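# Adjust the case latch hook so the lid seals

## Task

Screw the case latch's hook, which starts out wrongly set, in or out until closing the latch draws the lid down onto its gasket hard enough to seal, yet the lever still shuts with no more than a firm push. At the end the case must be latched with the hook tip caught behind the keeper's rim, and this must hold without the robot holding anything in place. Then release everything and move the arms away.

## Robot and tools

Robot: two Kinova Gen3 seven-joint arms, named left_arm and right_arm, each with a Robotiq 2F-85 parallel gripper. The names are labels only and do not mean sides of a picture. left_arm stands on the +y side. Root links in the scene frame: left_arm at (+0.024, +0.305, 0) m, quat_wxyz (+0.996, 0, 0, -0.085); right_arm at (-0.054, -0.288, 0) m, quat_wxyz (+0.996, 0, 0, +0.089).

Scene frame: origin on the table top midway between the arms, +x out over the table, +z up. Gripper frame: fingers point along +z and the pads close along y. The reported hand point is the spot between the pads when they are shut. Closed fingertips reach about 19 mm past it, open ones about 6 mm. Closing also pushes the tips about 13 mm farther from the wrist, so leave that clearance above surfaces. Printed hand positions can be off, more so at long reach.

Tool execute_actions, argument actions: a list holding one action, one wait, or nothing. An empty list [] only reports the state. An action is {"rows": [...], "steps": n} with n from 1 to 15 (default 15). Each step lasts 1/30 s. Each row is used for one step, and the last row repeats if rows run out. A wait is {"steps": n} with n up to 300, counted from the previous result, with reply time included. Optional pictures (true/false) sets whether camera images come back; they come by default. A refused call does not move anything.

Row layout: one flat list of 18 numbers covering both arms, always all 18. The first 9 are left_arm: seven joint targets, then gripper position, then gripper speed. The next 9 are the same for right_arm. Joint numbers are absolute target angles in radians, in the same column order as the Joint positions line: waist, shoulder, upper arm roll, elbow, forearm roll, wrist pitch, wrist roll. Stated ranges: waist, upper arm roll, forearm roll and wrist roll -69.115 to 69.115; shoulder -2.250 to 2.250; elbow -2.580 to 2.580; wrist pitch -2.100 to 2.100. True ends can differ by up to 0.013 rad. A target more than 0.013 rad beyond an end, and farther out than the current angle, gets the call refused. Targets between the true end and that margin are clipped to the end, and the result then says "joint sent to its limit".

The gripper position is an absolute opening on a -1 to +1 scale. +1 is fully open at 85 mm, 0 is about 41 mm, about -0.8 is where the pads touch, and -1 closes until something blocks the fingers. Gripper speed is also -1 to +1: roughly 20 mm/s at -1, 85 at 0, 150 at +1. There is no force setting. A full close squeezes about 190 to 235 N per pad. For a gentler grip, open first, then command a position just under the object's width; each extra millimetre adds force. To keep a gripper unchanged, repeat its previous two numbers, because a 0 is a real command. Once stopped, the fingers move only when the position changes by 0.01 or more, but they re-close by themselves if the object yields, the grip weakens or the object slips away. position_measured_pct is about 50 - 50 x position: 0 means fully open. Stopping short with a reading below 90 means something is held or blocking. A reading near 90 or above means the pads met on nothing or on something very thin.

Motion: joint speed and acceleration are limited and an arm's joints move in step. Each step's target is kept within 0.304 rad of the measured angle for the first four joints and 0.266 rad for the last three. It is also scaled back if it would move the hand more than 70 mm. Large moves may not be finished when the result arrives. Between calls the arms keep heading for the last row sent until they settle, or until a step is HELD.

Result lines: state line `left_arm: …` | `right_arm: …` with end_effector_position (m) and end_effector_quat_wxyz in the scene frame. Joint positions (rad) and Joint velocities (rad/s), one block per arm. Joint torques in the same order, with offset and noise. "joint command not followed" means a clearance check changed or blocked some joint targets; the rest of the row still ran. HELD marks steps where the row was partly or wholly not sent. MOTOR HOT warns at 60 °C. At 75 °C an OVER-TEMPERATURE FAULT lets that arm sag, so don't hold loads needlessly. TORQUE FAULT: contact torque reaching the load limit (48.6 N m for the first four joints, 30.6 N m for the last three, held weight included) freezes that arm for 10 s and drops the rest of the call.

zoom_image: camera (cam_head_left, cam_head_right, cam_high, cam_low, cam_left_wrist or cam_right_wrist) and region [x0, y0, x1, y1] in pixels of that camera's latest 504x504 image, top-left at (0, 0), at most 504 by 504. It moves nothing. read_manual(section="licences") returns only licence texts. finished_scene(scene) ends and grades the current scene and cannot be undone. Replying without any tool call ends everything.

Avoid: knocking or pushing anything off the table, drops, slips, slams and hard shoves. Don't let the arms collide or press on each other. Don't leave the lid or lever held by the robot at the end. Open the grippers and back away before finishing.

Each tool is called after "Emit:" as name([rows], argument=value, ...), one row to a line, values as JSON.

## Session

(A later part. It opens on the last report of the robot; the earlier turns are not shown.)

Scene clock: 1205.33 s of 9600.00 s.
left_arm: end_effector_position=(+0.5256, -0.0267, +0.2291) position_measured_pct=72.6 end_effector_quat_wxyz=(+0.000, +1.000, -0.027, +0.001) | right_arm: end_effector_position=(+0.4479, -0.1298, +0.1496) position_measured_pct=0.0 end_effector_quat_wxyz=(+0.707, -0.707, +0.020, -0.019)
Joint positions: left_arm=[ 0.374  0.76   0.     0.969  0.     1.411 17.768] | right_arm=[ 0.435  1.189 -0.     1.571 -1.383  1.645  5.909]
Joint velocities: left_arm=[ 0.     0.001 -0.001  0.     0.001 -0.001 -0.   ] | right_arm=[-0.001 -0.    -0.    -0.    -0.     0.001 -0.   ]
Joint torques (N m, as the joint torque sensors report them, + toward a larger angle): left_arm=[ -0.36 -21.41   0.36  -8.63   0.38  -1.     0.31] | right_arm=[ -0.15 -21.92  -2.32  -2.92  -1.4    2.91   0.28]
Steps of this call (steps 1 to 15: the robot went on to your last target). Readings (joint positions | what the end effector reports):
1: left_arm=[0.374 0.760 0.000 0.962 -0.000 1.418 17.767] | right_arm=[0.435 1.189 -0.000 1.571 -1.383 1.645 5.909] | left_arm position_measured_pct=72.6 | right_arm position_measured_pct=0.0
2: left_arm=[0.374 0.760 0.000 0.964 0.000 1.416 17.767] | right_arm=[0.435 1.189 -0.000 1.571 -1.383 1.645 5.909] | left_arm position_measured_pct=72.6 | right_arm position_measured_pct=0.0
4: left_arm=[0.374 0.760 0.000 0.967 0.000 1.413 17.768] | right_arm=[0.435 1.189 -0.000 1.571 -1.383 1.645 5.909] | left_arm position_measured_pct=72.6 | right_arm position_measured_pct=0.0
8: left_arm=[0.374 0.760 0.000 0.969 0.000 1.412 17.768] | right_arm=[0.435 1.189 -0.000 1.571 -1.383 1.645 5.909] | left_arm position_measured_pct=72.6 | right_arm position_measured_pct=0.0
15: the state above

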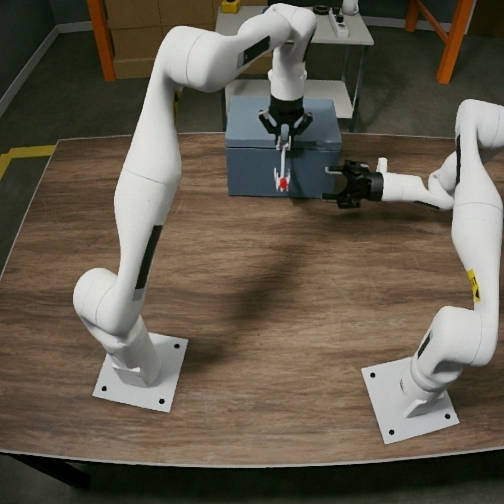

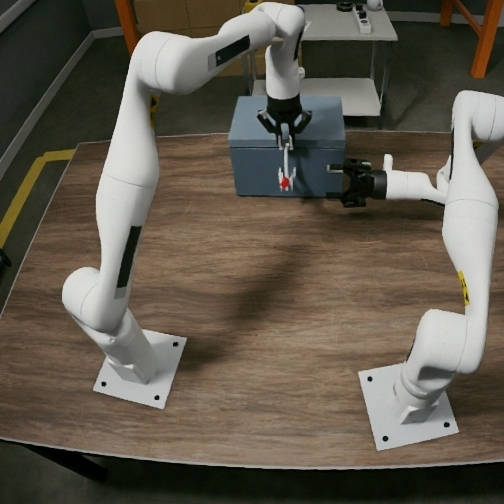

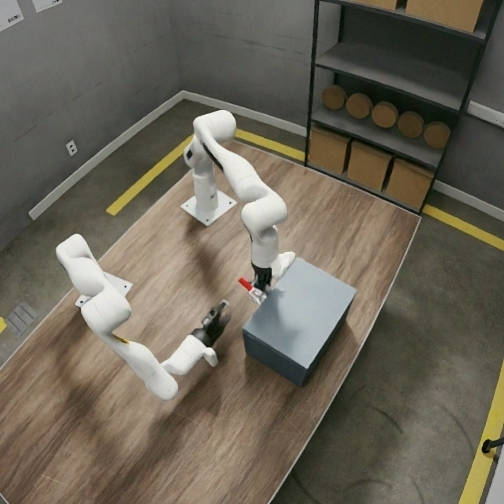

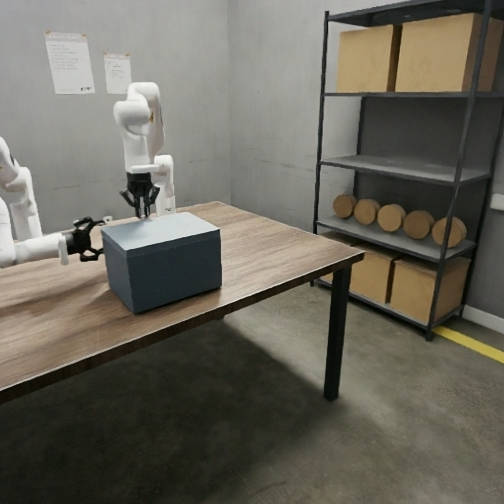

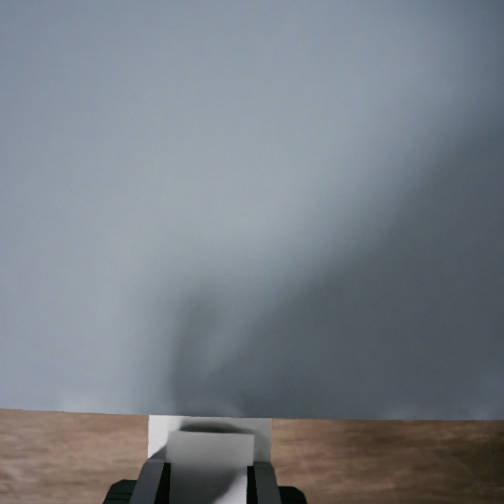

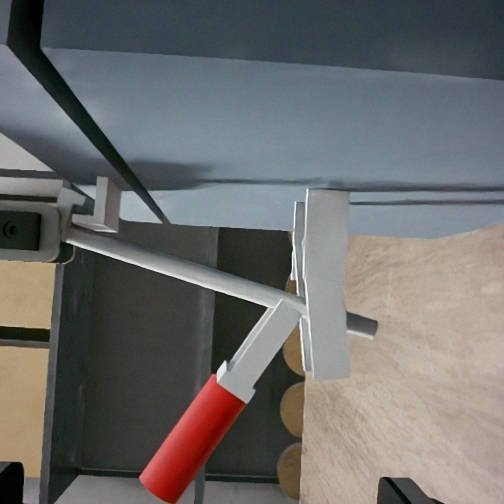

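Emit:
execute_actions([
  {"rows": [[0.3739,0.7625,0,0.9692,0,1.4100,17.7676,-0.1,0.2,0.4348,1.1893,0,1.5708,-1.3834,1.6454,5.9086,1,0.5],[0.3739,0.7625,0,0.9692,0,1.4100,17.7676,-0.1,0.2,0.4348,1.1893,0,1.5708,-1.3834,1.6454,5.9086,1,0.5],[0.3739,0.7625,0,0.9692,0,1.4100,17.7676,-0.1,0.2,0.4348,1.1893,0,1.5708,-1.3834,1.6454,5.9086,1,0.5],[0.3739,0.7625,0,0.9692,0,1.4100,17.7676,-0.1,0.2,0.4348,1.1893,0,1.5708,-1.3834,1.6454,5.9086,1,0.5],[0.3739,0.7625,0,0.9692,0,1.4100,17.7676,-0.1,0.2,0.4348,1.1893,0,1.5708,-1.3834,1.6454,5.9086,1,0.5],[0.3739,0.7625,0,0.9692,0,1.4100,17.7676,-0.1,0.2,0.4348,1.1893,0,1.5708,-1.3834,1.6454,5.9086,1,0.5],[0.3739,0.7603,0,0.9554,0,1.4259,17.7676,-0.1,0.2,0.4348,1.1893,0,1.5708,-1.3834,1.6454,5.9086,1,0.5],[0.3739,0.7580,0,0.9400,0,1.4430,17.7676,-0.1,0.2,0.4348,1.1893,0,1.5708,-1.3834,1.6454,5.9086,1,0.5],[0.3739,0.7556,0,0.9257,0,1.4603,17.7676,-0.1,0.2,0.4348,1.1893,0,1.5708,-1.3834,1.6454,5.9086,1,0.5],[0.3739,0.7535,0,0.9057,0,1.4823,17.7676,-0.1,0.2,0.4348,1.1893,0,1.5708,-1.3834,1.6454,5.9086,1,0.5],[0.3739,0.7516,0,0.8857,0,1.5043,17.7676,-0.1,0.2,0.4348,1.1893,0,1.5708,-1.3834,1.6454,5.9086,1,0.5]], "steps": 15},
], pictures=false)

Emit:
execute_actions([
  {"rows": [[0.3739,0.7516,0,0.8857,0,1.5043,17.7676,-0.1,0.2,0.4348,1.1893,0,1.5708,-1.3834,1.6454,5.9086,1,0.5],[0.3739,0.7516,0,0.8857,0,1.5043,17.7676,-0.1,0.2,0.4348,1.1893,0,1.5708,-1.3834,1.6454,5.9086,1,0.5],[0.3739,0.7516,0,0.8857,0,1.5043,17.7676,-0.1,0.2,0.4348,1.1893,0,1.5708,-1.3834,1.6454,5.9086,1,0.5],[0.4630,0.5900,0,1.2400,-0.105,1.1930,17.916,-0.1,0.2,0.4348,1.1893,0,1.5708,-1.3834,1.6454,5.9086,1,0.5]], "steps": 15},
])

Emit:
execute_actions([
  {"rows": [[0.5528,0.4475,0,1.6152,-0.2091,0.8825,18.0642,-0.64,0.2,0.4348,1.1893,0,1.5708,-1.3834,1.6454,5.9086,1,0.5]], "steps": 15},
], pictures=false)

Emit:
execute_actions([
  {"steps": 25},
])

Scene clock: 1265.83 s of 9600.00 s.
left_arm: end_effector_position=(+0.5259, -0.0267, +0.2559) position_measured_pct=54.8 end_effector_quat_wxyz=(+0.000, +1.000, -0.027, +0.000) | right_arm: end_effector_position=(+0.4479, -0.1298, +0.1496) position_measured_pct=0.0 end_effector_quat_wxyz=(+0.707, -0.707, +0.020, -0.019)
Joint positions: left_arm=[ 0.374  0.753  0.     0.897 -0.     1.492 17.768] | right_arm=[ 0.435  1.189 -0.     1.571 -1.383  1.645  5.909]
Joint velocities: left_arm=[ 0.    -0.033  0.001 -0.185  0.001  0.211 -0.   ] | right_arm=[-0.    -0.001 -0.     0.    -0.    -0.001 -0.   ]
Joint torques (N m, as the joint torque sensors report them, + toward a larger angle): left_arm=[ -0.53 -21.29   0.39  -7.91   0.25  -0.4    0.08] | right_arm=[ -0.17 -22.12  -2.4   -3.28  -1.25   2.59   0.32]
Steps of this call (steps 1 to 15: the robot went on to your last target; steps 16 to 1800: nothing new was sent; steps 1801 to 1815: all 15 steps of this action). Readings (joint positions | what the end effector reports):
1801: left_arm=[0.374 0.760 0.000 0.969 0.000 1.411 17.768] | right_arm=[0.435 1.189 -0.000 1.571 -1.383 1.645 5.909] | left_arm position_measured_pct=72.6 | right_arm position_measured_pct=0.0
1802: left_arm=[0.374 0.760 0.000 0.969 0.000 1.411 17.768] | right_arm=[0.435 1.189 -0.000 1.571 -1.383 1.645 5.909] | left_arm position_measured_pct=72.6 | right_arm position_measured_pct=0.0
1804: left_arm=[0.374 0.761 0.000 0.969 0.000 1.410 17.768] | right_arm=[0.435 1.189 -0.000 1.571 -1.383 1.645 5.909] | left_arm position_measured_pct=67.5 | right_arm position_measured_pct=0.0
1808: left_arm=[0.374 0.762 -0.000 0.964 0.000 1.415 17.768] | right_arm=[0.435 1.189 -0.000 1.571 -1.383 1.645 5.909] | left_arm position_measured_pct=56.7 | right_arm position_measured_pct=0.0
1815: the state above

Scene clock: 1266.33 s of 9600.00 s.
left_arm: end_effector_position=(+0.4991, -0.0313, +0.2511) position_measured_pct=54.8 end_effector_quat_wxyz=(-0.005, +0.998, -0.014, +0.067) | right_arm: end_effector_position=(+0.4479, -0.1298, +0.1496) position_measured_pct=0.0 end_effector_quat_wxyz=(+0.707, -0.707, +0.020, -0.019)
Joint positions: left_arm=[ 0.449  0.615  0.001  1.176 -0.089  1.247 17.894] | right_arm=[ 0.435  1.189 -0.     1.571 -1.383  1.645  5.909]
Joint velocities: left_arm=[ 0.155 -0.267 -0.002  0.762 -0.199 -0.66   0.28 ] | right_arm=[-0.001 -0.     0.     0.    -0.     0.     0.   ]
Joint torques (N m, as the joint torque sensors report them, + toward a larger angle): left_arm=[ -1.34 -21.34  -0.45  -9.39  -0.41  -0.02  -0.14] | right_arm=[ -0.2  -21.6   -2.43  -3.    -1.58   2.9    0.21]
Steps of this call (steps 1 to 15: all 15 steps of this action). Readings (joint positions | what the end effector reports):
1: left_arm=[0.374 0.752 0.000 0.892 -0.000 1.498 17.768] | right_arm=[0.435 1.189 -0.000 1.571 -1.383 1.645 5.909] | left_arm position_measured_pct=54.8 | right_arm position_measured_pct=0.0
2: left_arm=[0.374 0.751 0.000 0.889 -0.000 1.500 17.768] | right_arm=[0.435 1.189 -0.000 1.571 -1.383 1.645 5.909] | left_arm position_measured_pct=54.8 | right_arm position_measured_pct=0.0
4: left_arm=[0.374 0.750 -0.000 0.888 -0.000 1.502 17.768] | right_arm=[0.435 1.189 -0.000 1.571 -1.383 1.645 5.909] | left_arm position_measured_pct=54.8 | right_arm position_measured_pct=0.0
8: left_arm=[0.391 0.718 -0.001 0.941 -0.019 1.455 17.794] | right_arm=[0.435 1.189 -0.000 1.571 -1.383 1.645 5.909] | left_arm position_measured_pct=54.8 | right_arm position_measured_pct=0.0
15: the state above

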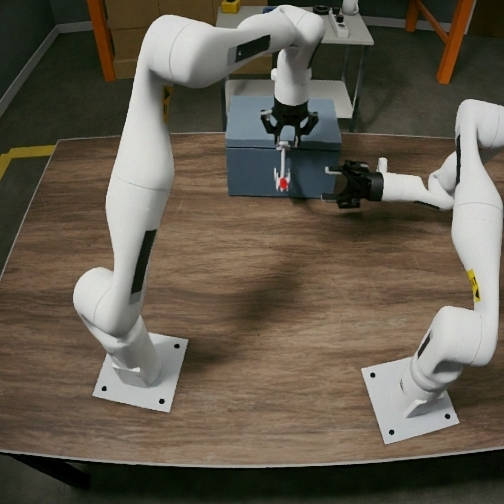

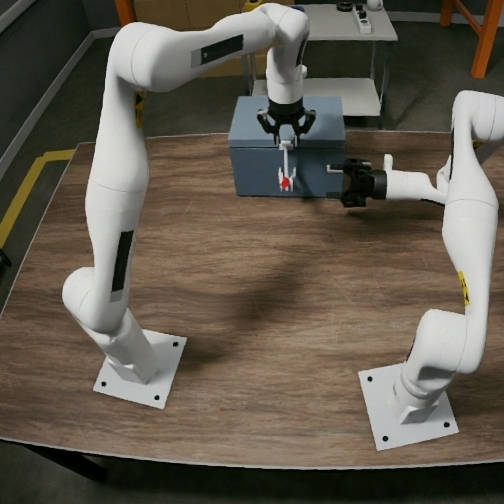

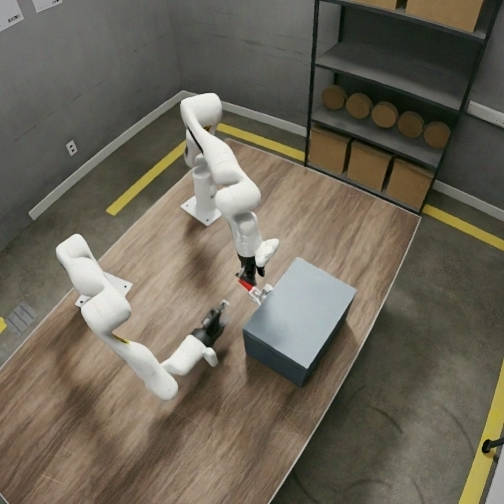

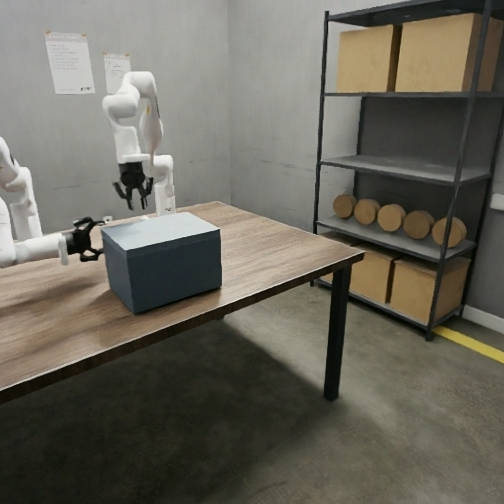

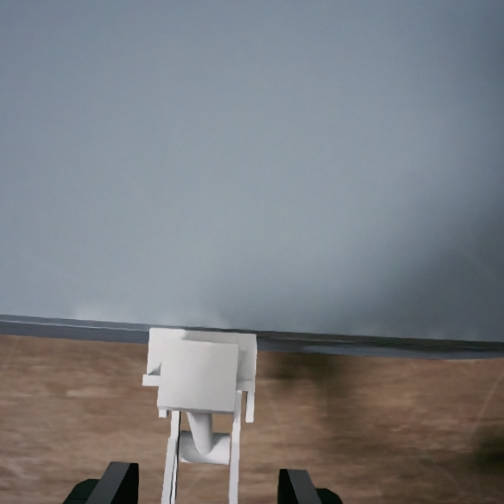

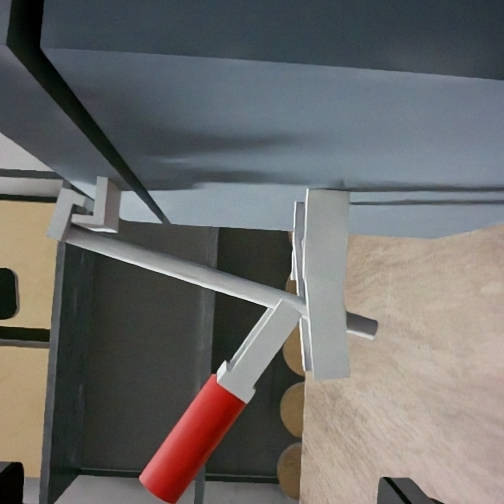

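Scene clock: 1266.83 s of 9600.00 s.
left_arm: end_effector_position=(+0.4341, -0.0211, +0.2140) position_measured_pct=81.7 end_effector_quat_wxyz=(+0.003, +0.991, -0.026, +0.129) | right_arm: end_effector_position=(+0.4479, -0.1298, +0.1496) position_measured_pct=0.0 end_effector_quat_wxyz=(+0.707, -0.707, +0.020, -0.019)
Joint positions: left_arm=[ 0.55   0.452  0.001  1.61  -0.208  0.886 18.064] | right_arm=[ 0.435  1.189 -0.     1.571 -1.383  1.645  5.909]
Joint velocities: left_arm=[ 0.019 -0.028 -0.003  0.13  -0.02  -0.095  0.026] | right_arm=[ 0.    -0.001  0.     0.     0.    -0.001  0.   ]
Joint torques (N m, as the joint torque sensors report them, + toward a larger angle): left_arm=[ -0.48 -18.31  -0.93 -10.07  -0.16  -1.17  -0.16] | right_arm=[ -0.21 -22.03  -2.86  -3.43  -1.21   2.73   0.26]
Steps of this call (steps 1 to 15: all 15 steps of this action). Readings (joint positions | what the end effector reports):
1: left_arm=[0.454 0.606 0.001 1.200 -0.095 1.226 17.903] | right_arm=[0.435 1.189 -0.000 1.571 -1.383 1.645 5.909] | left_arm position_measured_pct=54.8 | right_arm position_measured_pct=0.0
2: left_arm=[0.461 0.594 -0.000 1.228 -0.103 1.203 17.913] | right_arm=[0.435 1.189 -0.000 1.571 -1.383 1.645 5.909] | left_arm position_measured_pct=55.6 | right_arm position_measured_pct=0.0
4: left_arm=[0.481 0.560 -0.001 1.299 -0.124 1.143 17.943] | right_arm=[0.435 1.189 -0.000 1.571 -1.383 1.645 5.909] | left_arm position_measured_pct=60.3 | right_arm position_measured_pct=0.0
8: left_arm=[0.522 0.495 0.001 1.459 -0.174 1.004 18.015] | right_arm=[0.435 1.189 -0.000 1.571 -1.383 1.645 5.909] | left_arm position_measured_pct=73.4 | right_arm position_measured_pct=0.0
15: the state above

Scene clock: 1267.67 s of 9600.00 s.
left_arm: end_effector_position=(+0.4328, -0.0212, +0.2149) position_measured_pct=82.1 end_effector_quat_wxyz=(+0.004, +0.991, -0.027, +0.130) | right_arm: end_effector_position=(+0.4479, -0.1298, +0.1496) position_measured_pct=0.0 end_effector_quat_wxyz=(+0.707, -0.707, +0.020, -0.019)
Joint positions: left_arm=[ 0.553  0.448  0.     1.615 -0.209  0.882 18.064] | right_arm=[ 0.435  1.189 -0.     1.571 -1.383  1.645  5.909]
Joint velocities: left_arm=[ 0.001 -0.001 -0.    -0.     0.    -0.     0.001] | right_arm=[ 0.001  0.001  0.001 -0.     0.    -0.     0.   ]
Joint torques (N m, as the joint torque sensors report them, + toward a larger angle): left_arm=[ -0.26 -17.81  -0.25  -8.39  -0.12  -0.88   0.16] | right_arm=[ -0.28 -21.83  -2.25  -3.51  -1.17   2.67   0.27]
Steps of this call (steps 1 to 15: the robot went on to your last target; steps 16 to 25: nothing new was sent). Readings (joint positions | what the end effector reports):
1: left_arm=[0.551 0.452 0.000 1.612 -0.209 0.884 18.064] | right_arm=[0.435 1.189 -0.000 1.571 -1.383 1.645 5.909] | left_arm position_measured_pct=81.7 | right_arm position_measured_pct=0.0
2: left_arm=[0.551 0.451 0.000 1.614 -0.209 0.883 18.064] | right_arm=[0.435 1.189 -0.000 1.571 -1.383 1.645 5.909] | left_arm position_measured_pct=81.7 | right_arm position_measured_pct=0.0
4: left_arm=[0.552 0.449 0.000 1.615 -0.209 0.883 18.064] | right_arm=[0.435 1.189 -0.000 1.571 -1.383 1.645 5.909] | left_arm position_measured_pct=82.1 | right_arm position_measured_pct=0.0
8: left_arm=[0.553 0.448 0.000 1.615 -0.209 0.883 18.064] | right_arm=[0.435 1.189 -0.000 1.571 -1.383 1.645 5.909] | left_arm position_measured_pct=82.1 | right_arm position_measured_pct=0.0
25: the state above
All arms were judged still, so your last target was given up. Only a new action makes them travel on or press farther. Fingers that are still opening or closing keep moving.

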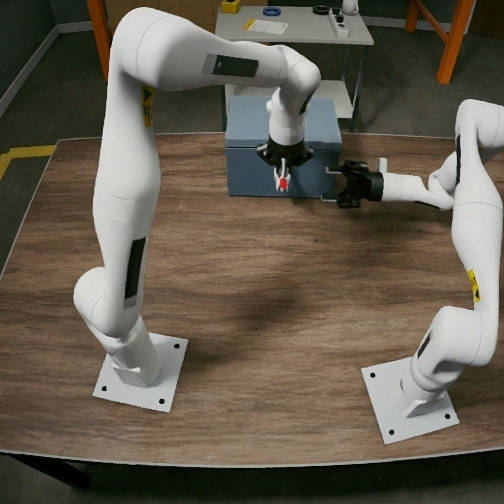

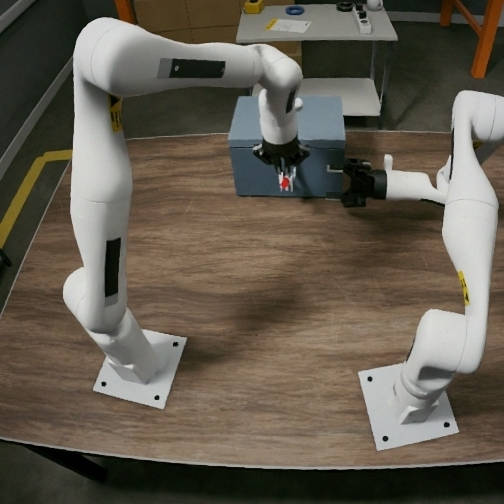

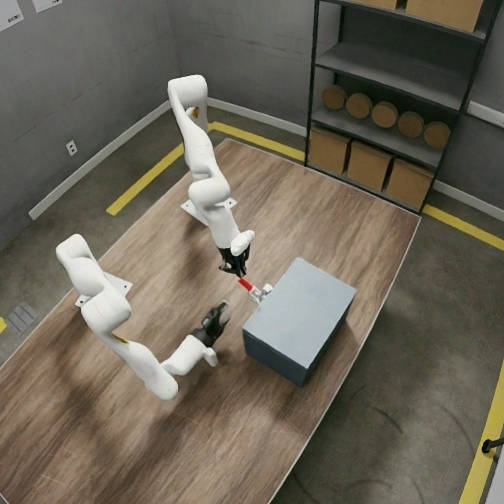

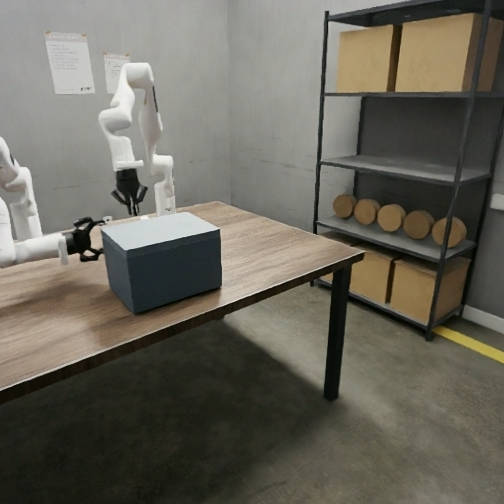

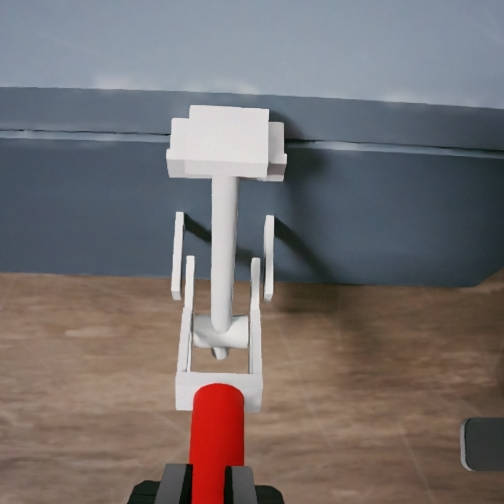

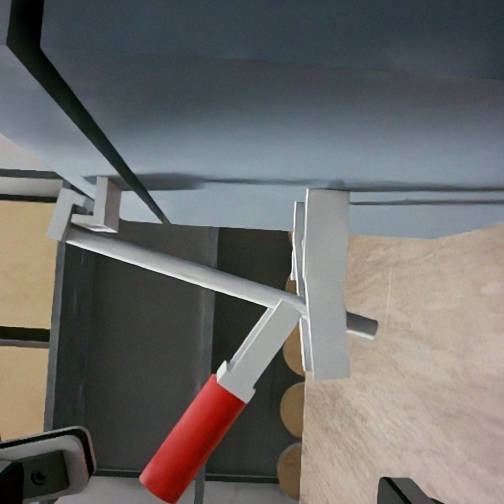

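Emit:
execute_actions(actions=[])

Scene clock: 1306.07 s of 9600.00 s.
left_arm: end_effector_position=(+0.4328, -0.0212, +0.2149) position_measured_pct=82.1 end_effector_quat_wxyz=(+0.004, +0.991, -0.027, +0.130) | right_arm: end_effector_position=(+0.4479, -0.1298, +0.1496) position_measured_pct=0.0 end_effector_quat_wxyz=(+0.707, -0.707, +0.020, -0.019)
Joint positions: left_arm=[ 0.553  0.448  0.     1.615 -0.209  0.882 18.064] | right_arm=[ 0.435  1.189 -0.     1.571 -1.383  1.645  5.909]
Joint velocities: left_arm=[-0.     0.001 -0.001  0.     0.     0.     0.001] | right_arm=[ 0.001 -0.001 -0.     0.     0.     0.     0.   ]
Joint torques (N m, as the joint torque sensors report them, + toward a larger angle): left_arm=[ -0.26 -18.16   0.03  -8.49  -0.1   -0.75  -0.06] | right_arm=[ -0.05 -22.07  -2.46  -3.18  -1.27   2.77   0.36]
Steps of this call (steps 1 to 1152: nothing new was sent). Readings (joint positions | what the end effector reports):
1: left_arm=[0.553 0.448 0.000 1.615 -0.209 0.882 18.064] | right_arm=[0.435 1.189 -0.000 1.571 -1.383 1.645 5.909] | left_arm position_measured_pct=82.1 | right_arm position_measured_pct=0.0
2: left_arm=[0.553 0.448 0.000 1.615 -0.209 0.882 18.064] | right_arm=[0.435 1.189 -0.000 1.571 -1.383 1.645 5.909] | left_arm position_measured_pct=82.1 | right_arm position_measured_pct=0.0
4: left_arm=[0.553 0.448 0.000 1.615 -0.209 0.882 18.064] | right_arm=[0.435 1.189 -0.000 1.571 -1.383 1.645 5.909] | left_arm position_measured_pct=82.1 | right_arm position_measured_pct=0.0
8: left_arm=[0.553 0.448 0.000 1.615 -0.209 0.882 18.064] | right_arm=[0.435 1.189 -0.000 1.571 -1.383 1.645 5.909] | left_arm position_measured_pct=82.1 | right_arm position_measured_pct=0.0
1152: the state above

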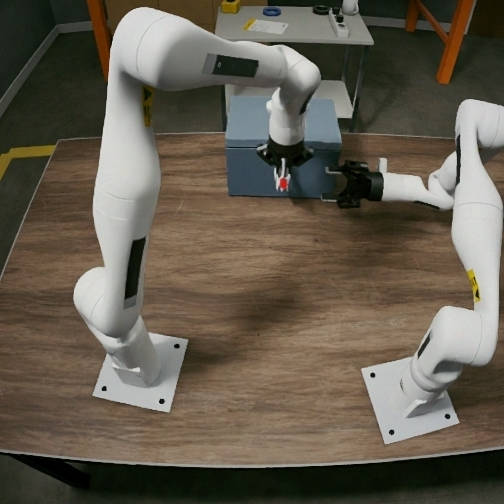

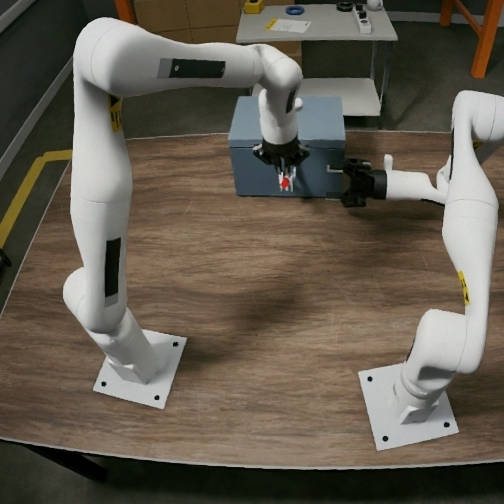

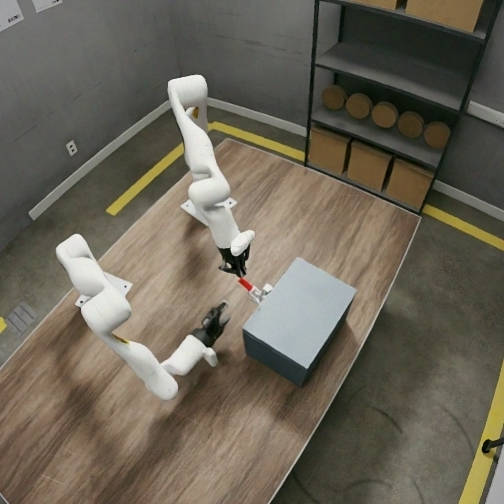

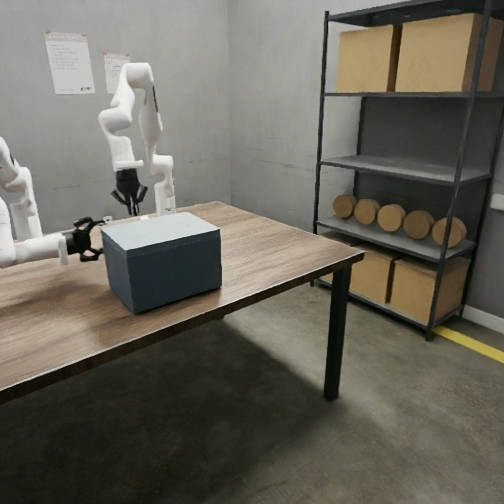

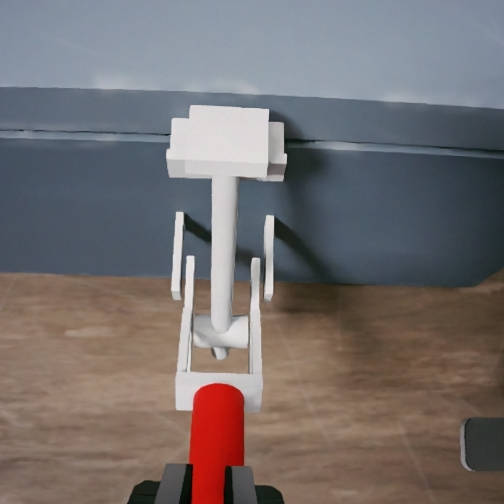

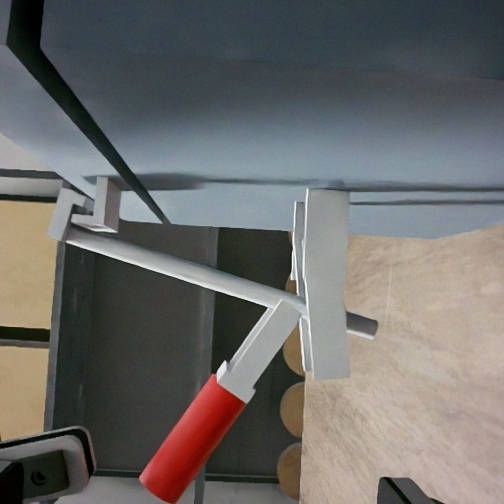

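Emit:
execute_actions([
  {"rows":[[0.5523,0.4564,0,1.6252,-0.2127,0.864,18.0691,-0.64,0,0.4348,1.1893,0,1.5708,-1.3834,1.6454,5.9086,1,0.5],[0.5523,0.4564,0,1.6252,-0.2127,0.864,18.0691,-0.64,0,0.4348,1.1893,0,1.5708,-1.3834,1.6454,5.9086,1,0.5],[0.5517,0.4653,0,1.6351,-0.2163,0.8454,18.074,-0.64,0,0.4348,1.1893,0,1.5708,-1.3834,1.6454,5.9086,1,0.5],[0.5517,0.4653,0,1.6351,-0.2163,0.8454,18.074,-0.64,0,0.4348,1.1893,0,1.5708,-1.3834,1.6454,5.9086,1,0.5],[0.5512,0.4743,0,1.6451,-0.2198,0.8269,18.0789,-0.64,0,0.4348,1.1893,0,1.5708,-1.3834,1.6454,5.9086,1,0.5],[0.5512,0.4743,0,1.6451,-0.2198,0.8269,18.0789,-0.64,0,0.4348,1.1893,0,1.5708,-1.3834,1.6454,5.9086,1,0.5],[0.5506,0.4832,0,1.655,-0.2234,0.8083,18.0838,-0.64,0,0.4348,1.1893,0,1.5708,-1.3834,1.6454,5.9086,1,0.5],[0.5506,0.4832,0,1.655,-0.2234,0.8083,18.0838,-0.64,0,0.4348,1.1893,0,1.5708,-1.3834,1.6454,5.9086,1,0.5],[0.5501,0.4921,0,1.665,-0.227,0.7898,18.0887,-0.64,0,0.4348,1.1893,0,1.5708,-1.3834,1.6454,5.9086,1,0.5]],"steps":15},
])

Scene clock: 1321.07 s of 9600.00 s.
left_arm: end_effector_position=(+0.4349, -0.0215, +0.1822) position_measured_pct=82.1 end_effector_quat_wxyz=(+0.004, +0.991, -0.027, +0.131) | right_arm: end_effector_position=(+0.4479, -0.1298, +0.1496) position_measured_pct=0.0 end_effector_quat_wxyz=(+0.707, -0.707, +0.020, -0.019)
Joint positions: left_arm=[ 0.55   0.49   0.     1.664 -0.227  0.792 18.088] | right_arm=[ 0.435  1.189 -0.     1.571 -1.383  1.645  5.909]
Joint velocities: left_arm=[-0.001  0.016 -0.     0.015 -0.006 -0.03   0.007] | right_arm=[-0.002  0.     0.     0.    -0.     0.    -0.   ]
Joint torques (N m, as the joint torque sensors report them, + toward a larger angle): left_arm=[ -0.4  -18.37  -0.1   -8.42  -0.02  -0.62   0.06] | right_arm=[ -0.37 -21.74  -2.28  -3.23  -1.22   2.79   0.47]
Steps of this call (steps 1 to 435: nothing new was sent; steps 436 to 450: all 15 steps of this action). Readings (joint positions | what the end effector reports):
436: left_arm=[0.553 0.448 0.000 1.616 -0.209 0.881 18.065] | right_arm=[0.435 1.189 -0.000 1.571 -1.383 1.645 5.909] | left_arm position_measured_pct=82.1 | right_arm position_measured_pct=0.0
437: left_arm=[0.553 0.451 0.000 1.618 -0.210 0.876 18.066] | right_arm=[0.435 1.189 -0.000 1.571 -1.383 1.645 5.909] | left_arm position_measured_pct=82.1 | right_arm position_measured_pct=0.0
439: left_arm=[0.552 0.457 0.000 1.625 -0.213 0.864 18.069] | right_arm=[0.435 1.189 -0.000 1.571 -1.383 1.645 5.909] | left_arm position_measured_pct=82.1 | right_arm position_measured_pct=0.0
443: left_arm=[0.551 0.473 0.000 1.643 -0.219 0.830 18.078] | right_arm=[0.435 1.189 -0.000 1.571 -1.383 1.645 5.909] | left_arm position_measured_pct=82.1 | right_arm position_measured_pct=0.0
450: the state above

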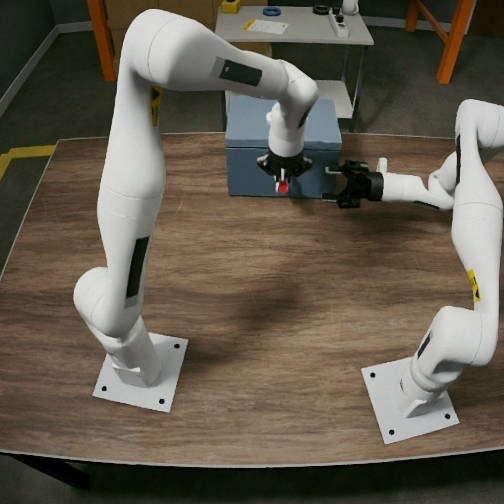

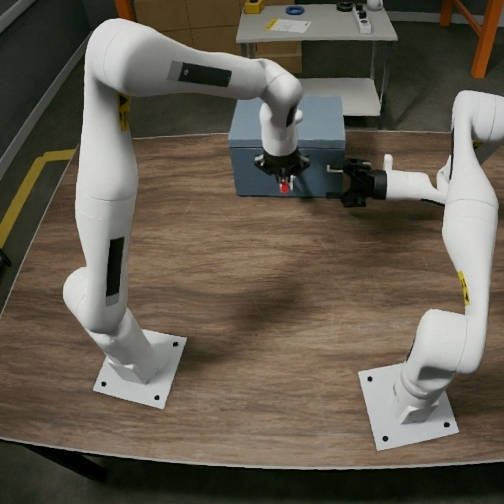

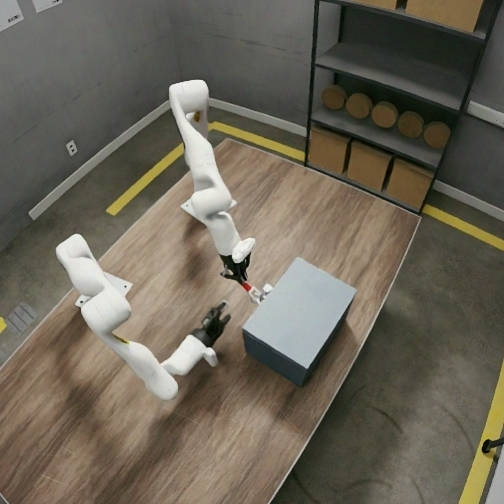

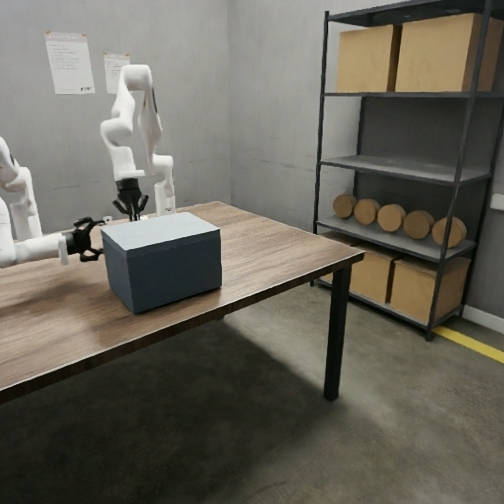

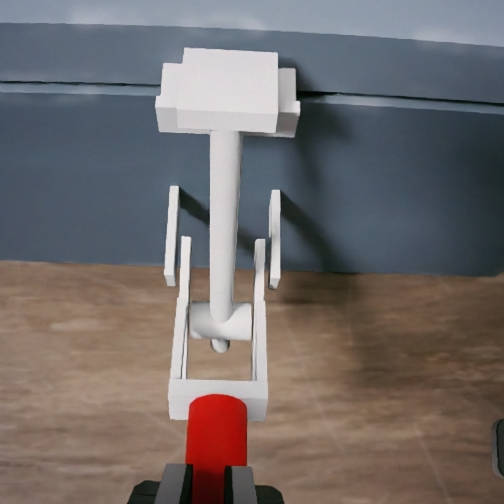

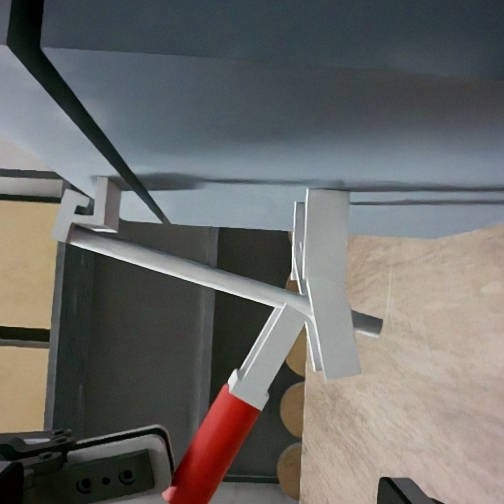

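Emit:
execute_actions([
  {"rows":[[0.5511,0.4931,0,1.669,-0.2285,0.7851,18.0915,-0.64,0,0.4348,1.1893,0,1.5708,-1.3834,1.6454,5.9086,1,0.5],[0.552,0.4942,0,1.673,-0.2299,0.7804,18.0942,-0.64,0,0.4348,1.1893,0,1.5708,-1.3834,1.6454,5.9086,1,0.5],[0.553,0.4952,0,1.677,-0.2314,0.7757,18.097,-0.64,0,0.4348,1.1893,0,1.5708,-1.3834,1.6454,5.9086,1,0.5],[0.5539,0.4962,0,1.681,-0.2328,0.771,18.0998,-0.64,0,0.4348,1.1893,0,1.5708,-1.3834,1.6454,5.9086,1,0.5],[0.5549,0.4973,0,1.685,-0.2343,0.7663,18.1026,-0.64,0,0.4348,1.1893,0,1.5708,-1.3834,1.6454,5.9086,1,0.5],[0.5558,0.4983,0,1.689,-0.2357,0.7615,18.1053,-0.64,0,0.4348,1.1893,0,1.5708,-1.3834,1.6454,5.9086,1,0.5],[0.5568,0.4993,0,1.693,-0.2372,0.7568,18.1081,-0.64,0,0.4348,1.1893,0,1.5708,-1.3834,1.6454,5.9086,1,0.5],[0.5577,0.5003,0,1.697,-0.2386,0.7521,18.1109,-0.64,0,0.4348,1.1893,0,1.5708,-1.3834,1.6454,5.9086,1,0.5],[0.5587,0.5014,0,1.701,-0.2401,0.7474,18.1136,-0.64,0,0.4348,1.1893,0,1.5708,-1.3834,1.6454,5.9086,1,0.5],[0.5596,0.5024,0,1.705,-0.2415,0.7427,18.1164,-0.64,0,0.4348,1.1893,0,1.5708,-1.3834,1.6454,5.9086,1,0.5]],"steps":15},
])

Emit:
zoom_image(camera="cam_right_wrist", region=[0, 20, 100, 100])

Scene clock: 1336.13 s of 9600.00 s.
left_arm: end_effector_position=(+0.4300, -0.0224, +0.1692) position_measured_pct=82.1 end_effector_quat_wxyz=(+0.006, +0.991, -0.027, +0.134) | right_arm: end_effector_position=(+0.4479, -0.1298, +0.1496) position_measured_pct=0.0 end_effector_quat_wxyz=(+0.707, -0.707, +0.020, -0.019)
Joint positions: left_arm=[ 0.559  0.499 -0.     1.701 -0.242  0.742 18.116] | right_arm=[ 0.435  1.189 -0.     1.571 -1.383  1.645  5.909]
Joint velocities: left_arm=[ 0.004  0.    -0.001  0.012 -0.007 -0.021  0.011] | right_arm=[-0.     0.001  0.001  0.    -0.     0.    -0.   ]
Joint torques (N m, as the joint torque sensors report them, + toward a larger angle): left_arm=[ -0.22 -15.41  -0.09  -5.73   0.01   0.17   0.02] | right_arm=[ -0.26 -21.79  -2.31  -3.48  -1.15   2.71   0.32]
Steps of this call (steps 1 to 15: the robot went on to your last target; steps 16 to 437: nothing new was sent; steps 438 to 452: all 15 steps of this action). Readings (joint positions | what the end effector reports):
438: left_arm=[0.550 0.492 0.000 1.665 -0.227 0.789 18.089] | right_arm=[0.435 1.189 -0.000 1.571 -1.383 1.645 5.909] | left_arm position_measured_pct=82.1 | right_arm position_measured_pct=0.0
439: left_arm=[0.551 0.492 -0.000 1.667 -0.228 0.788 18.090] | right_arm=[0.435 1.189 -0.000 1.571 -1.383 1.645 5.909] | left_arm position_measured_pct=82.1 | right_arm position_measured_pct=0.0
441: left_arm=[0.552 0.494 -0.000 1.672 -0.229 0.782 18.093] | right_arm=[0.435 1.189 -0.000 1.571 -1.383 1.645 5.909] | left_arm position_measured_pct=82.1 | right_arm position_measured_pct=0.0
445: left_arm=[0.555 0.497 -0.000 1.685 -0.235 0.765 18.103] | right_arm=[0.435 1.189 -0.000 1.571 -1.383 1.645 5.909] | left_arm position_measured_pct=82.1 | right_arm position_measured_pct=0.0
452: the state above

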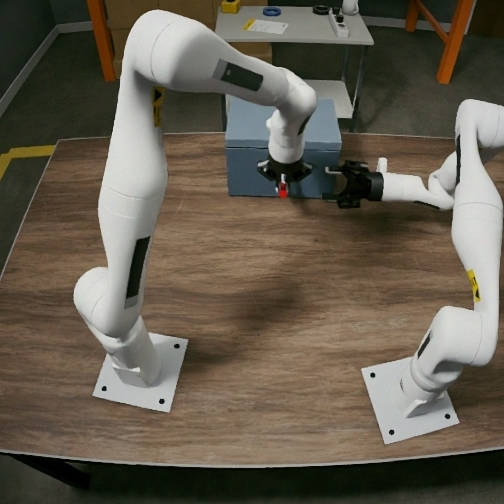

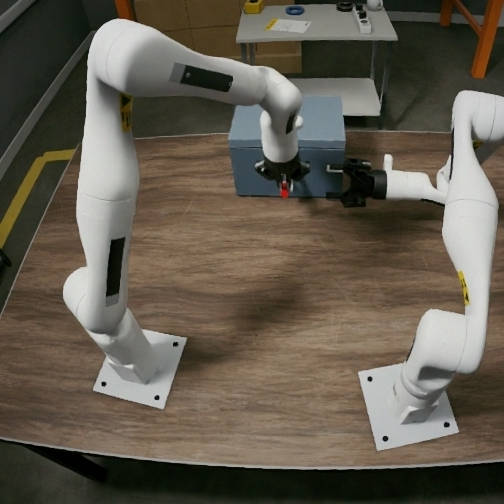

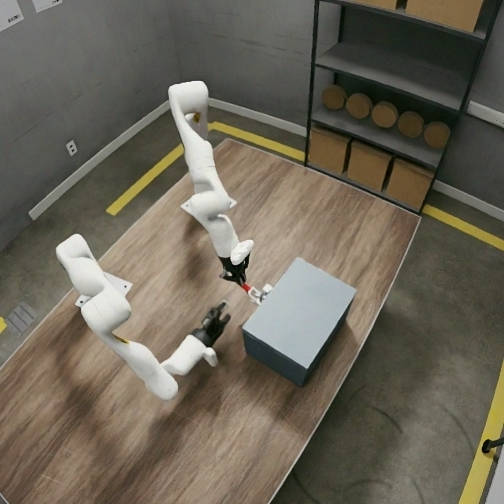

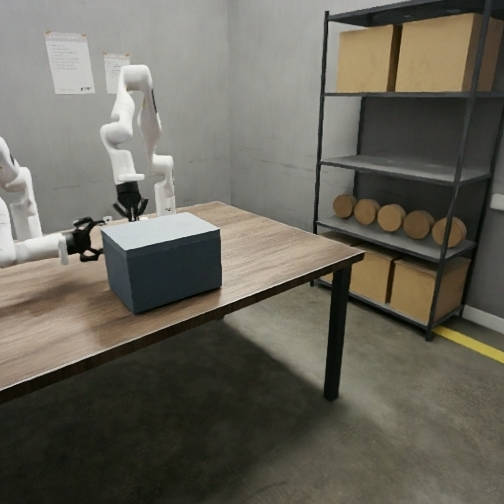

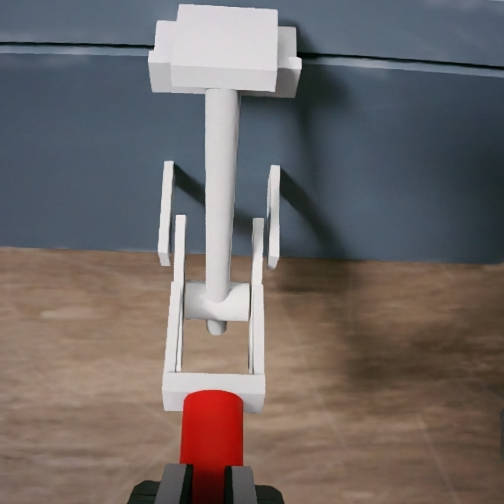

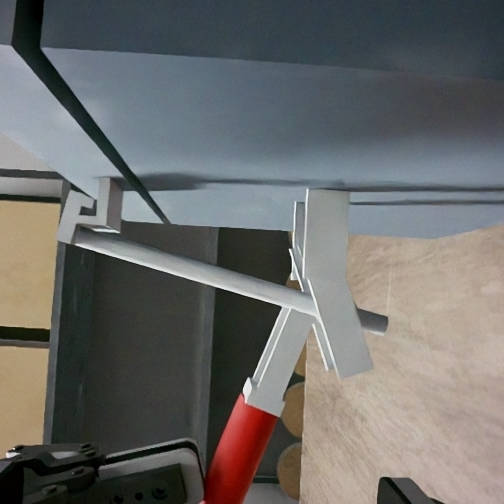

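Region (0, 20, 100, 100) of cam_right_wrist's 504x504 image, scaled by 5.040; it fills the top 403 rows of this view, and the rest is white.

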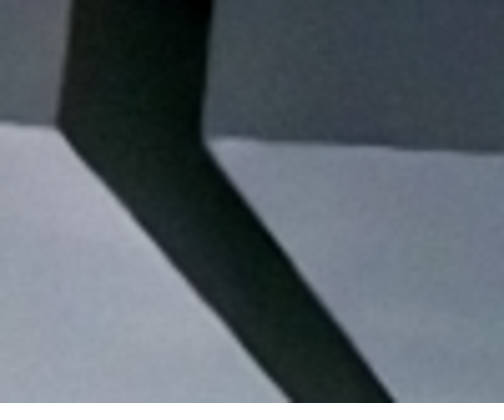

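Emit:
execute_actions([
  {"rows":[[0.5604,0.5038,0,1.7083,-0.243,0.7383,18.119,-0.64,0,0.4348,1.1893,0,1.5708,-1.3834,1.6454,5.9086,1,0.5],[0.5611,0.5051,0,1.7116,-0.2445,0.7339,18.1216,-0.64,0,0.4348,1.1893,0,1.5708,-1.3834,1.6454,5.9086,1,0.5],[0.5619,0.5065,0,1.715,-0.246,0.7295,18.1242,-0.64,0,0.4348,1.1893,0,1.5708,-1.3834,1.6454,5.9086,1,0.5],[0.5626,0.5078,0,1.7183,-0.2475,0.7251,18.1268,-0.64,0,0.4348,1.1893,0,1.5708,-1.3834,1.6454,5.9086,1,0.5],[0.5634,0.5092,0,1.7216,-0.2491,0.7208,18.1295,-0.64,0,0.4348,1.1893,0,1.5708,-1.3834,1.6454,5.9086,1,0.5],[0.5641,0.5106,0,1.7249,-0.2506,0.7164,18.1321,-0.64,0,0.4348,1.1893,0,1.5708,-1.3834,1.6454,5.9086,1,0.5],[0.5649,0.5119,0,1.7282,-0.2521,0.712,18.1347,-0.64,0,0.4348,1.1893,0,1.5708,-1.3834,1.6454,5.9086,1,0.5],[0.5656,0.5133,0,1.7316,-0.2536,0.7076,18.1373,-0.64,0,0.4348,1.1893,0,1.5708,-1.3834,1.6454,5.9086,1,0.5],[0.5664,0.5146,0,1.7349,-0.2551,0.7032,18.1399,-0.64,0,0.4348,1.1893,0,1.5708,-1.3834,1.6454,5.9086,1,0.5],[0.5671,0.516,0,1.7382,-0.2566,0.6988,18.1425,-0.64,0,0.4348,1.1893,0,1.5708,-1.3834,1.6454,5.9086,1,0.5]],"steps":15},
])

Emit:
zoom_image(camera="cam_right_wrist", region=[0, 20, 100, 100])

Scene clock: 1396.07 s of 9600.00 s.
left_arm: end_effector_position=(+0.4261, -0.0227, +0.1580) position_measured_pct=81.7 end_effector_quat_wxyz=(+0.008, +0.990, -0.026, +0.136) | right_arm: end_effector_position=(+0.4479, -0.1298, +0.1496) position_measured_pct=0.0 end_effector_quat_wxyz=(+0.707, -0.707, +0.020, -0.019)
Joint positions: left_arm=[ 0.566  0.507 -0.001  1.732 -0.258  0.699 18.142] | right_arm=[ 0.435  1.189 -0.     1.571 -1.383  1.645  5.909]
Joint velocities: left_arm=[ 0.003 -0.001 -0.001  0.013 -0.007 -0.017  0.01 ] | right_arm=[-0.     0.     0.001  0.001  0.     0.001  0.   ]
Joint torques (N m, as the joint torque sensors report them, + toward a larger angle): left_arm=[  0.18 -11.75   0.57  -4.05   1.06  -0.13  -0.06] | right_arm=[  0.02 -21.79  -2.29  -3.24  -1.32   2.56   0.2 ]
Steps of this call (steps 1 to 15: the robot went on to your last target; steps 16 to 1783: nothing new was sent; steps 1784 to 1798: all 15 steps of this action). Readings (joint positions | what the end effector reports):
1784: left_arm=[0.560 0.499 -0.000 1.702 -0.242 0.741 18.117] | right_arm=[0.435 1.189 -0.000 1.571 -1.383 1.645 5.909] | left_arm position_measured_pct=82.1 | right_arm position_measured_pct=0.0
1785: left_arm=[0.560 0.499 -0.000 1.703 -0.243 0.739 18.118] | right_arm=[0.435 1.189 -0.000 1.571 -1.383 1.645 5.909] | left_arm position_measured_pct=82.1 | right_arm position_measured_pct=0.0
1787: left_arm=[0.561 0.501 -0.000 1.707 -0.245 0.733 18.121] | right_arm=[0.435 1.189 -0.000 1.571 -1.383 1.645 5.909] | left_arm position_measured_pct=82.1 | right_arm position_measured_pct=0.0
1791: left_arm=[0.564 0.504 -0.000 1.718 -0.250 0.718 18.130] | right_arm=[0.435 1.189 -0.000 1.571 -1.383 1.645 5.909] | left_arm position_measured_pct=82.1 | right_arm position_measured_pct=0.0
1798: the state above

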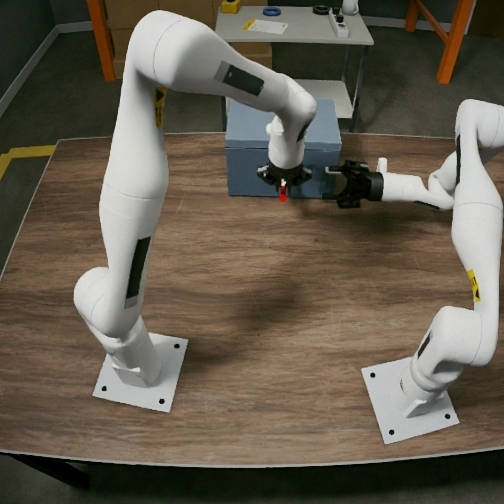

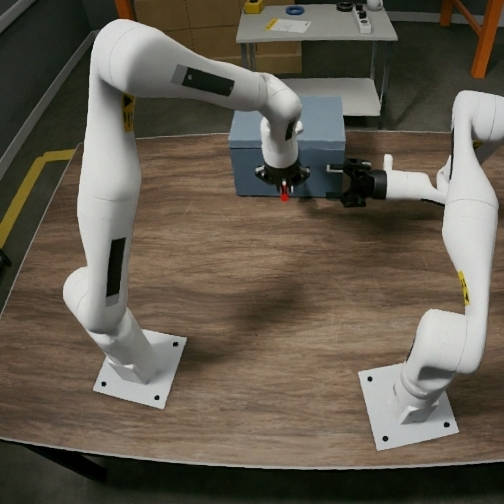

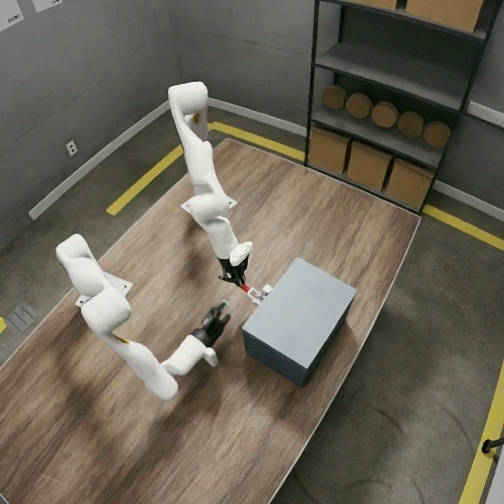

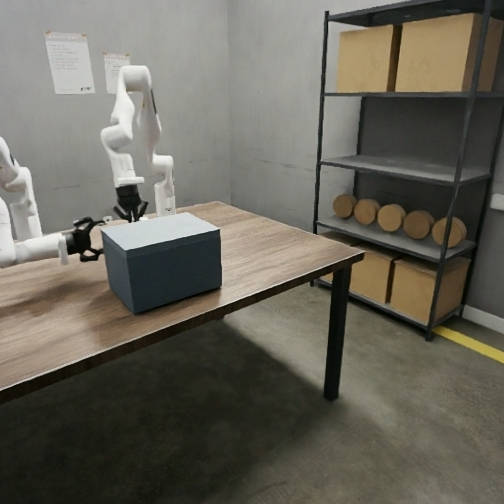

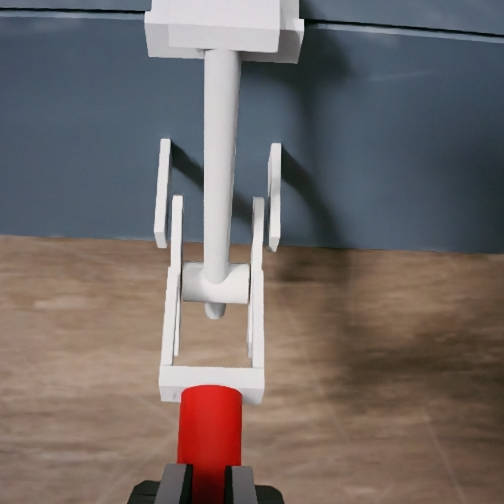

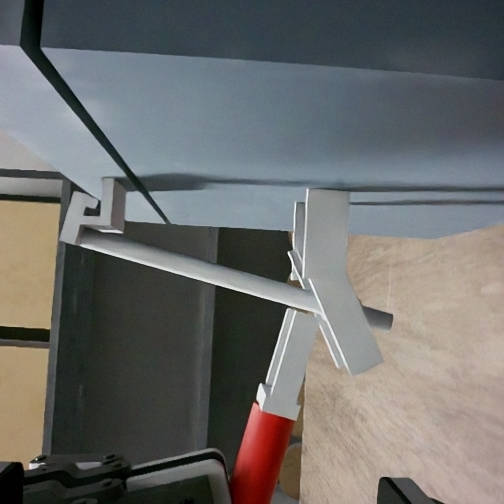

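Region (0, 20, 100, 100) of cam_right_wrist's 504x504 image, scaled by 5.040; it fills the top 403 rows of this view, and the rest is white.

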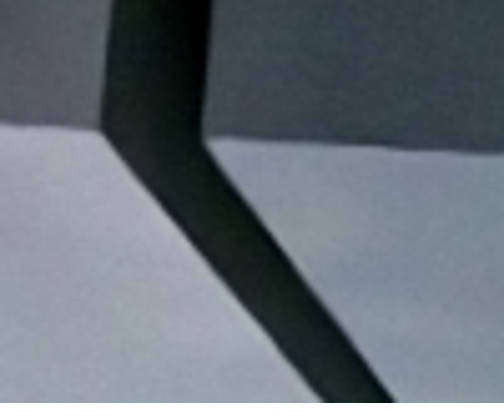

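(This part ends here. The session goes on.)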